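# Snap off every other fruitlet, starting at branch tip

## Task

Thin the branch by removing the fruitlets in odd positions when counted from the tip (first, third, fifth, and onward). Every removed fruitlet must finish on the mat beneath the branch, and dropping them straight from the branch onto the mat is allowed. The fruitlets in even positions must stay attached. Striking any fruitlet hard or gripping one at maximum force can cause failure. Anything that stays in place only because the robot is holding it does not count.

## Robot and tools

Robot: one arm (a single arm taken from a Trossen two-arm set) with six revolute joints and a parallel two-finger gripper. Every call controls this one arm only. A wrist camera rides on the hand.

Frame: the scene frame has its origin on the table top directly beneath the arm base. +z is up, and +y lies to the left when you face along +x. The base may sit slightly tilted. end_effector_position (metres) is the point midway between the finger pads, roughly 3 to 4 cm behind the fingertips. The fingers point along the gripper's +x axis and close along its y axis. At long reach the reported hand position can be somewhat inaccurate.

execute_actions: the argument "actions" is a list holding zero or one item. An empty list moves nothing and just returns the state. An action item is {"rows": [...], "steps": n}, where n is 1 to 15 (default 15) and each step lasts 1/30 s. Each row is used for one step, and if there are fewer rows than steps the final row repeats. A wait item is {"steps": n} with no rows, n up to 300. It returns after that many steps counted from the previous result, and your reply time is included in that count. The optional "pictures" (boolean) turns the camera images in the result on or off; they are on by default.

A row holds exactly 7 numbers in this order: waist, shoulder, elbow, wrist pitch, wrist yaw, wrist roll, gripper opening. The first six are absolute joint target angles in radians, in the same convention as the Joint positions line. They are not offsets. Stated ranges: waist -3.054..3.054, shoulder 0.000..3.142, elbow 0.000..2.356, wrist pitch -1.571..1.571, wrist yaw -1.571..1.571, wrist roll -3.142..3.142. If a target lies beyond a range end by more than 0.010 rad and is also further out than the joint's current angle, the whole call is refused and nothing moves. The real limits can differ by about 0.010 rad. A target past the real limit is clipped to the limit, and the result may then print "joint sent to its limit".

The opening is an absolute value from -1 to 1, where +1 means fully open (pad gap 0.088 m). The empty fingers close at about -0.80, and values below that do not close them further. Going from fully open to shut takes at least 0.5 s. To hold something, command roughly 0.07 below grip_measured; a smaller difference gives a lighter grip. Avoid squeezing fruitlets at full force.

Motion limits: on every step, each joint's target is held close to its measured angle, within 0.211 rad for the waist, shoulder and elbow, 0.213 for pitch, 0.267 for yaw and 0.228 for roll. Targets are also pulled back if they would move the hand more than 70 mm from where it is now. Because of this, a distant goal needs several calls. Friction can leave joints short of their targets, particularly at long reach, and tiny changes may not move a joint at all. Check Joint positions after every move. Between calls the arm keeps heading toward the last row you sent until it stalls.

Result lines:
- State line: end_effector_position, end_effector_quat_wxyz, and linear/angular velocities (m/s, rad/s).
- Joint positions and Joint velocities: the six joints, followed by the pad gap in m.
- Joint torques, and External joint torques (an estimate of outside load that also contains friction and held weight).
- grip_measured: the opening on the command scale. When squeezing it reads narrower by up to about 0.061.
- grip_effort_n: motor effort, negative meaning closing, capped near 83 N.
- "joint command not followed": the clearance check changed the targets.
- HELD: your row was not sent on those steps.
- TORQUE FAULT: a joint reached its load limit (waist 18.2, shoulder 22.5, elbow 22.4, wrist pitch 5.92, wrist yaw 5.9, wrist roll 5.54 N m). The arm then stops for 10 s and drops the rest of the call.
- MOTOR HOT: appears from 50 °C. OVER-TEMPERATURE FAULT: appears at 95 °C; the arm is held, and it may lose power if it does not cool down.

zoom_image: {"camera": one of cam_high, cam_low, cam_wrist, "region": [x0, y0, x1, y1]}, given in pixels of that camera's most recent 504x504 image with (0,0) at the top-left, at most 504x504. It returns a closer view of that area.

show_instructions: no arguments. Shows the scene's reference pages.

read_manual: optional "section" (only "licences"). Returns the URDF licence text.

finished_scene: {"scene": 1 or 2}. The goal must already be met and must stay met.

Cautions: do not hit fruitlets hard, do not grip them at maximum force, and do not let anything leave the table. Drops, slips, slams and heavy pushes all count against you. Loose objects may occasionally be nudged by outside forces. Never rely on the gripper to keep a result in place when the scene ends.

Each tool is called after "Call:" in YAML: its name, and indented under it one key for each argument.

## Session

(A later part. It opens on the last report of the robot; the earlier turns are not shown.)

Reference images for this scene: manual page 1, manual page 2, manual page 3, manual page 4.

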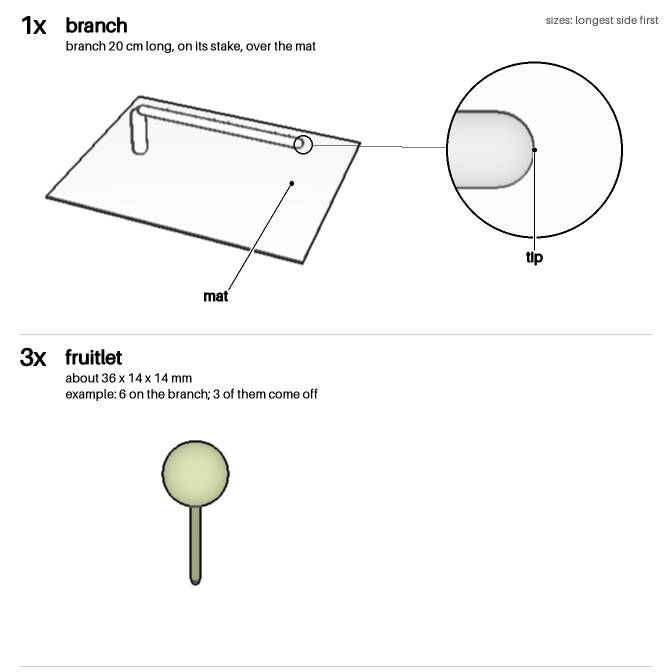

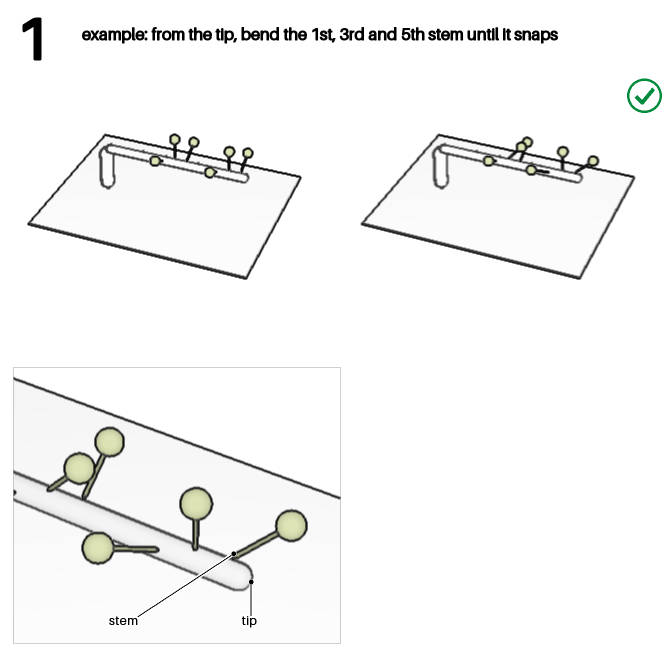

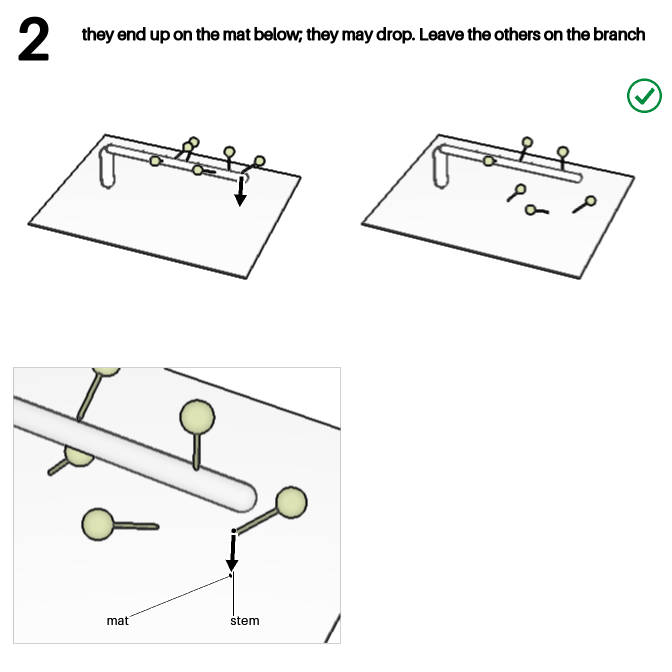

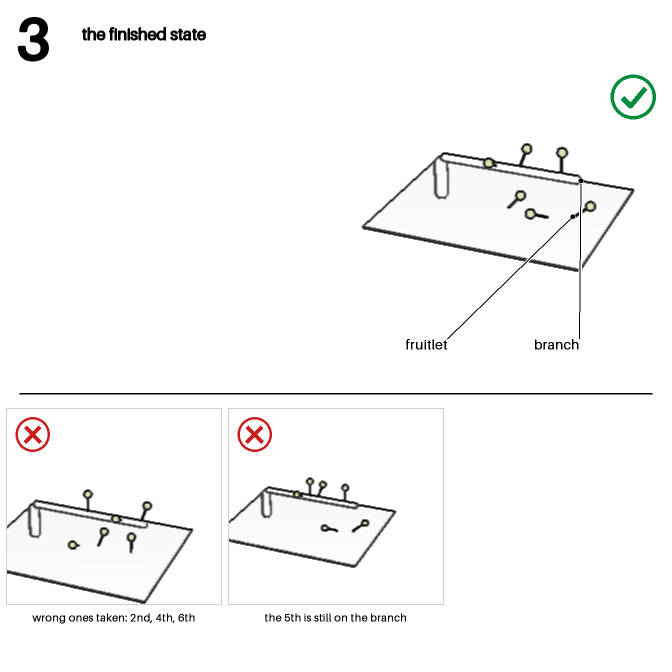

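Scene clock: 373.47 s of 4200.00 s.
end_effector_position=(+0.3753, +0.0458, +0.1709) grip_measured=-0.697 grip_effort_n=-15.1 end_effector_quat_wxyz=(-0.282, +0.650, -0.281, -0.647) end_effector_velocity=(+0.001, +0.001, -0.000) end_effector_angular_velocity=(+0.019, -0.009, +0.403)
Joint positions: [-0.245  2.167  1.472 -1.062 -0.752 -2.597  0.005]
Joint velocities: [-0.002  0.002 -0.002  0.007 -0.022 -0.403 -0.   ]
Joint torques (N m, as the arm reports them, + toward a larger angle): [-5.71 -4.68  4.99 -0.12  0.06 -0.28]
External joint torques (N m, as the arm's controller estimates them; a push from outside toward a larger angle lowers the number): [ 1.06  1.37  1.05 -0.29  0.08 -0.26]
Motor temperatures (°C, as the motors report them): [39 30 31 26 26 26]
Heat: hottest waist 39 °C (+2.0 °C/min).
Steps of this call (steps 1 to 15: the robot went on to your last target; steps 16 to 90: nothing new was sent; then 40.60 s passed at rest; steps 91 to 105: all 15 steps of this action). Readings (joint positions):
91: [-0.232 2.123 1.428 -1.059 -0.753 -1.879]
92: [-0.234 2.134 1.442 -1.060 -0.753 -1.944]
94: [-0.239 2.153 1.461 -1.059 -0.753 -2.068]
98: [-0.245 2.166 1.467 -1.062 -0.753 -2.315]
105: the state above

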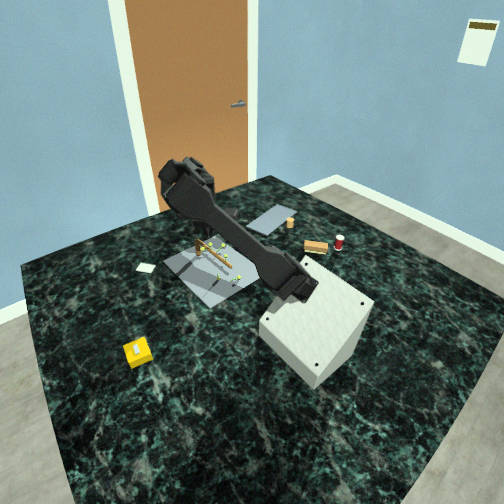

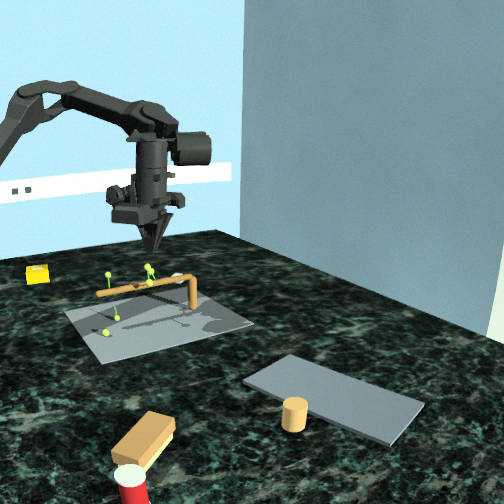

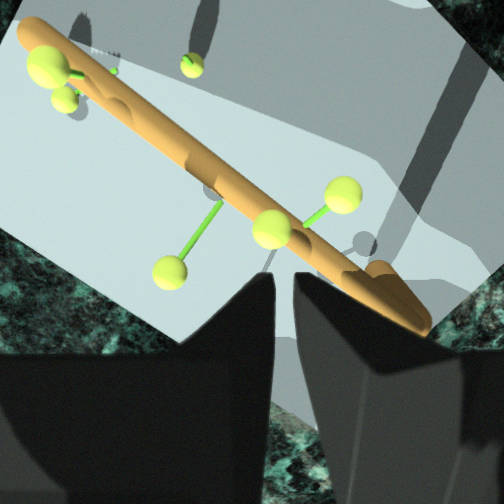

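Call:
execute_actions:
  actions:
    - {"rows":[[-0.245,2.19,1.465,-1.05,-0.752,-2.63,-0.7],[-0.245,2.19,1.465,-1.05,-0.752,-2.63,-0.7],[-0.24,2.20,1.46,-1.03,-0.753,-2.62,-0.7],[-0.235,2.20,1.455,-1.02,-0.754,-2.615,-0.7],[-0.23,2.203,1.45,-1.01,-0.755,-2.61,-0.7],[-0.226,2.204,1.445,-1.0,-0.755,-2.605,-0.7],[-0.222,2.205,1.44,-0.99,-0.756,-2.60,-0.7],[-0.218,2.206,1.435,-0.98,-0.756,-2.595,-0.7],[-0.212,2.207,1.428,-0.966,-0.757,-2.587,-0.7]],"steps":15}

Scene clock: 385.40 s of 4200.00 s.
end_effector_position=(+0.3771, +0.0405, +0.1490) grip_measured=-0.697 grip_effort_n=-15.1 end_effector_quat_wxyz=(-0.268, +0.655, -0.270, -0.653) end_effector_velocity=(+0.004, -0.002, -0.001) end_effector_angular_velocity=(+0.003, -0.022, +0.009)
Joint positions: [-0.213  2.196  1.436 -0.972 -0.754 -2.595  0.005]
Joint velocities: [-0.002  0.002 -0.007  0.037 -0.007  0.007 -0.   ]
Joint torques (N m, as the arm reports them, + toward a larger angle): [-5.57 -4.98  3.3   0.22 -0.15  0.22]
External joint torques (N m, as the arm's controller estimates them; a push from outside toward a larger angle lowers the number): [ 1.39  1.35 -0.56  0.05 -0.14  0.22]
Motor temperatures (°C, as the motors report them): [40 30 31 26 26 26]
Heat: hottest waist 40 °C (+3.0 °C/min).
Steps of this call (steps 1 to 30: the robot went on to your last target; steps 31 to 90: nothing new was sent; then 8.43 s passed at rest; steps 91 to 105: all 15 steps of this action). Readings (joint positions):
91: [-0.245 2.169 1.472 -1.063 -0.752 -2.634]
92: [-0.245 2.171 1.472 -1.060 -0.752 -2.634]
94: [-0.244 2.177 1.471 -1.044 -0.752 -2.632]
98: [-0.233 2.189 1.455 -1.007 -0.752 -2.614]
105: the state above

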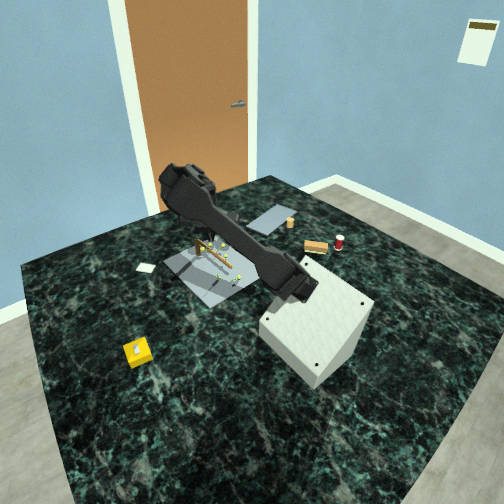

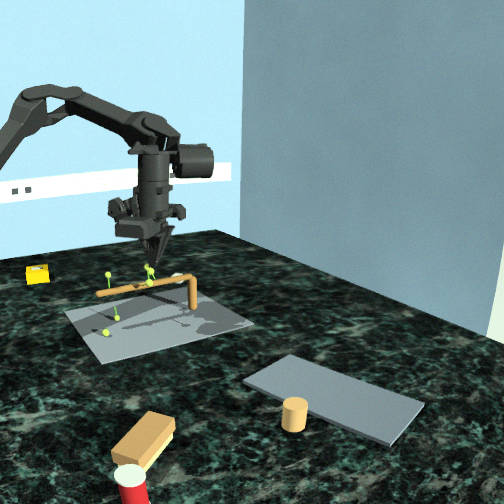

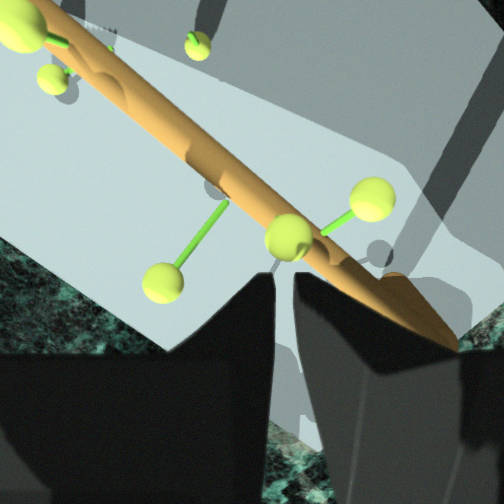

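Call:
execute_actions:
  actions:
    - {"rows":[[-0.206,2.208,1.424,-0.952,-0.757,-2.58,-0.7],[-0.206,2.208,1.424,-0.952,-0.757,-2.58,-0.7],[-0.206,2.208,1.424,-0.952,-0.757,-2.58,-0.7],[-0.206,2.205,1.424,-0.952,-0.757,-2.58,-0.7],[-0.201,2.185,1.408,-0.945,-0.758,-2.573,-0.7],[-0.196,2.175,1.395,-0.937,-0.759,-2.566,-0.7],[-0.191,2.165,1.382,-0.930,-0.759,-2.559,-0.7],[-0.186,2.155,1.369,-0.922,-0.760,-2.552,-0.7],[-0.181,2.145,1.356,-0.914,-0.761,-2.545,-0.7],[-0.176,2.135,1.343,-0.906,-0.761,-2.538,-0.7],[-0.171,2.125,1.330,-0.898,-0.762,-2.531,-0.7],[-0.166,2.115,1.317,-0.890,-0.763,-2.524,-0.7],[-0.161,2.105,1.304,-0.882,-0.763,-2.517,-0.7],[-0.156,2.095,1.291,-0.874,-0.764,-2.510,-0.7],[-0.151,2.087,1.279,-0.866,-0.765,-2.502,-0.7]],"steps":15}

Call:
execute_actions:
  actions:
    - {"rows":[[-0.151,2.087,1.279,-0.866,-0.765,-2.502,-0.7]],"steps":8}

Scene clock: 399.83 s of 4200.00 s.
end_effector_position=(+0.3601, +0.0552, +0.1353) grip_measured=-0.697 grip_effort_n=-15.1 end_effector_quat_wxyz=(-0.270, +0.652, -0.273, -0.654) end_effector_velocity=(-0.055, +0.071, -0.021) end_effector_angular_velocity=(+0.015, -0.020, +0.014)
Joint positions: [-0.166  2.124  1.319 -0.889 -0.76  -2.527  0.005]
Joint velocities: [ 0.154 -0.315 -0.359  0.212 -0.037  0.212 -0.   ]
Joint torques (N m, as the arm reports them, + toward a larger angle): [-5.29 -7.04  3.04  0.19 -0.14  0.21]
External joint torques (N m, as the arm's controller estimates them; a push from outside toward a larger angle lowers the number): [ 1.23 -1.23 -0.6   0.02 -0.13  0.21]
Motor temperatures (°C, as the motors report them): [40 30 31 26 26 26]
Heat: hottest waist 40 °C (+2.0 °C/min).
Steps of this call (steps 1 to 15: the robot went on to your last target; steps 16 to 90: nothing new was sent; then 10.93 s passed at rest; steps 91 to 105: all 15 steps of this action). Readings (joint positions):
91: [-0.213 2.196 1.435 -0.965 -0.754 -2.592]
92: [-0.213 2.196 1.434 -0.962 -0.754 -2.590]
94: [-0.211 2.196 1.433 -0.958 -0.754 -2.588]
98: [-0.202 2.187 1.404 -0.939 -0.755 -2.572]
105: the state above

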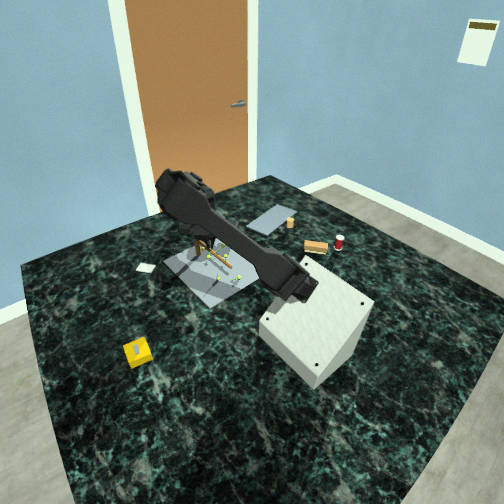

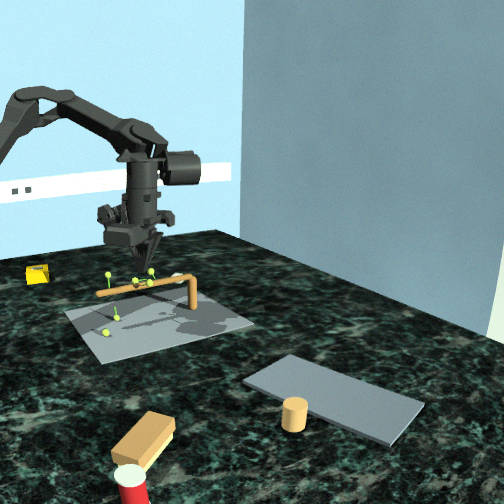

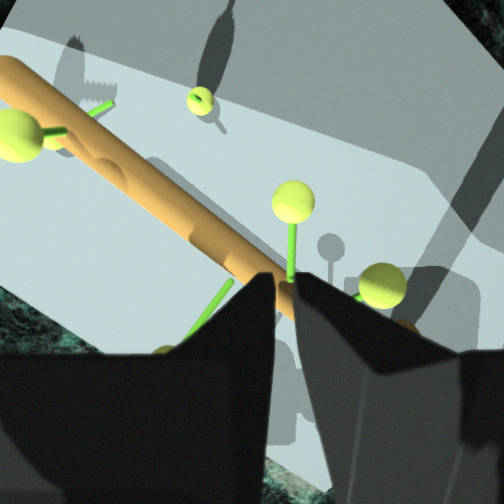

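Scene clock: 400.10 s of 4200.00 s.
end_effector_position=(+0.3551, +0.0605, +0.1326) grip_measured=-0.697 grip_effort_n=-15.1 end_effector_quat_wxyz=(-0.270, +0.652, -0.272, -0.654) end_effector_velocity=(-0.009, -0.003, -0.006) end_effector_angular_velocity=(+0.010, +0.020, -0.024)
Joint positions: [-0.153  2.1    1.288 -0.87  -0.762 -2.51   0.005]
Joint velocities: [ 0.002  0.002 -0.032  0.007 -0.007  0.007 -0.   ]
Joint torques (N m, as the arm reports them, + toward a larger angle): [-5.21 -7.22  3.07  0.19 -0.13  0.21]
External joint torques (N m, as the arm's controller estimates them; a push from outside toward a larger angle lowers the number): [ 1.15 -1.26 -0.62  0.03 -0.1   0.21]
Motor temperatures (°C, as the motors report them): [40 30 31 26 26 26]
Heat: hottest waist 40 °C (+2.0 °C/min).
Steps of this call (steps 1 to 8: all 8 steps of this action). Readings (joint positions):
1: [-0.162 2.115 1.309 -0.884 -0.761 -2.522]
2: [-0.158 2.109 1.302 -0.880 -0.762 -2.518]
4: [-0.153 2.102 1.295 -0.874 -0.762 -2.513]
8: the state above

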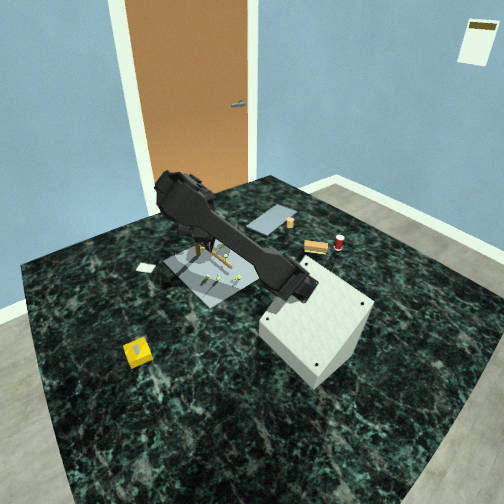

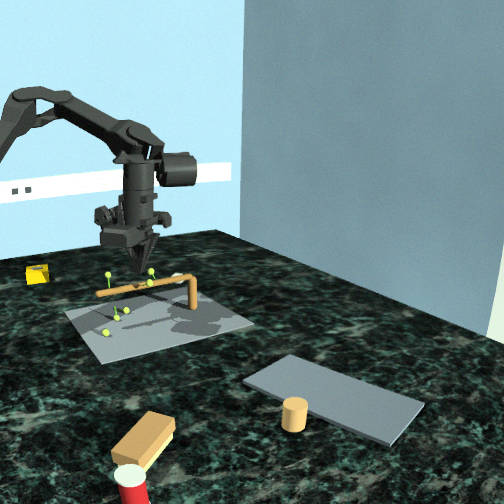

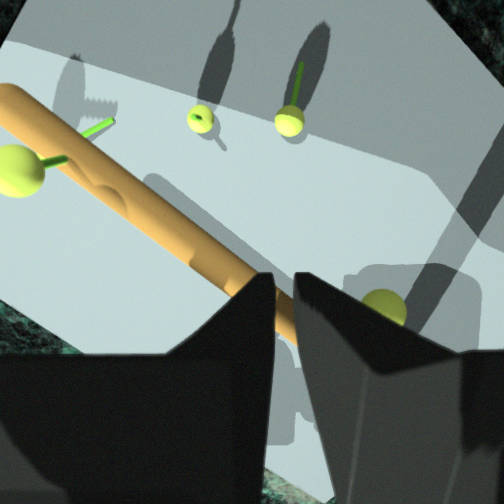

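E snapped too. Lifting clear.

Call:
execute_actions:
  actions:
    - {"rows":[[-0.20,2.08,1.32,-0.98,-0.755,-2.57,-0.7],[-0.20,2.08,1.32,-0.98,-0.755,-2.57,-0.7],[-0.20,2.08,1.32,-0.98,-0.755,-2.57,-0.7],[-0.26,2.05,1.36,-1.12,-0.748,-2.65,-0.7]],"steps":12}

Call:
zoom_image:
  camera: "cam_low"
  region: [50, 240, 270, 380]

Scene clock: 410.27 s of 4200.00 s.
end_effector_position=(+0.3414, +0.0575, +0.1810) grip_measured=-0.697 grip_effort_n=-15.1 end_effector_quat_wxyz=(-0.284, +0.639, -0.283, -0.656) end_effector_velocity=(-0.021, +0.012, -0.001) end_effector_angular_velocity=(+0.049, +0.085, -0.014)
Joint positions: [-0.261  2.056  1.354 -1.108 -0.752 -2.638  0.005]
Joint velocities: [ 0.007 -0.002 -0.002 -0.125 -0.022 -0.066  0.   ]
Joint torques (N m, as the arm reports them, + toward a larger angle): [-4.99 -6.06  4.66 -0.15  0.11 -0.26]
External joint torques (N m, as the arm's controller estimates them; a push from outside toward a larger angle lowers the number): [ 1.1  -0.91  0.88 -0.24  0.11 -0.25]
Motor temperatures (°C, as the motors report them): [40 31 30 26 26 26]
Heat: hottest waist 40 °C (+2.0 °C/min).
Steps of this call (steps 1 to 15: the robot went on to your last target; steps 16 to 90: nothing new was sent; then 6.77 s passed at rest; steps 91 to 102: all 12 steps of this action). Readings (joint positions):
91: [-0.156 2.098 1.291 -0.891 -0.762 -2.517]
92: [-0.164 2.098 1.296 -0.919 -0.762 -2.529]
94: [-0.188 2.092 1.311 -0.982 -0.759 -2.567]
98: [-0.252 2.066 1.342 -1.082 -0.752 -2.623]
102: the state above

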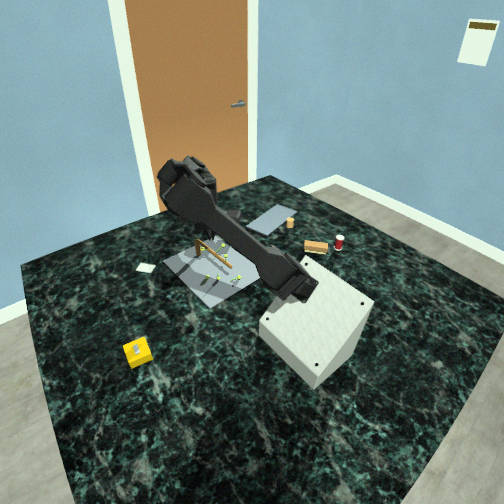

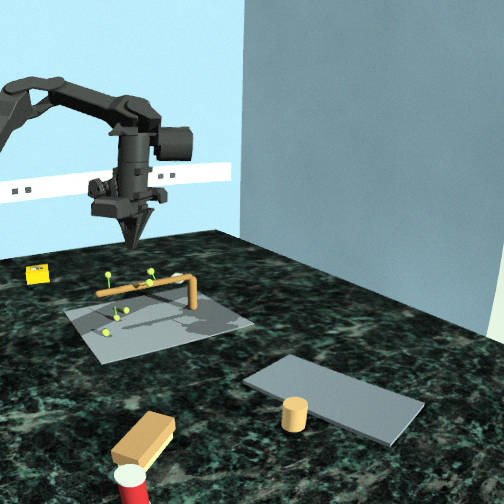

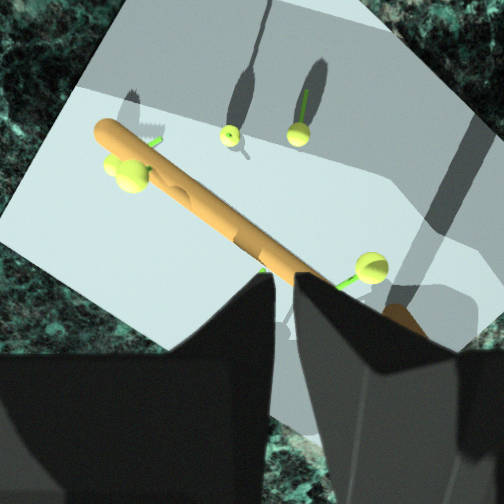

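Region (50, 240, 270, 380) of cam_low's 504x504 image, scaled by 2.291, with more detail than that image has; it fills the top 321 rows of this view, and the rest is white.

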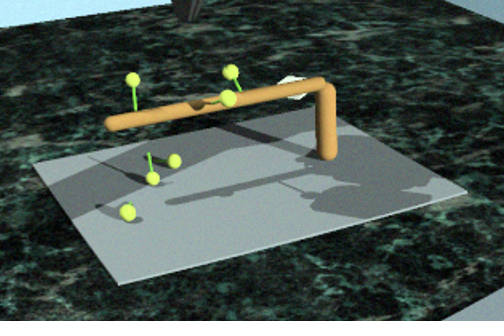

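Call:
finished_scene:
  scene: 2

The scene is finished: the task was done.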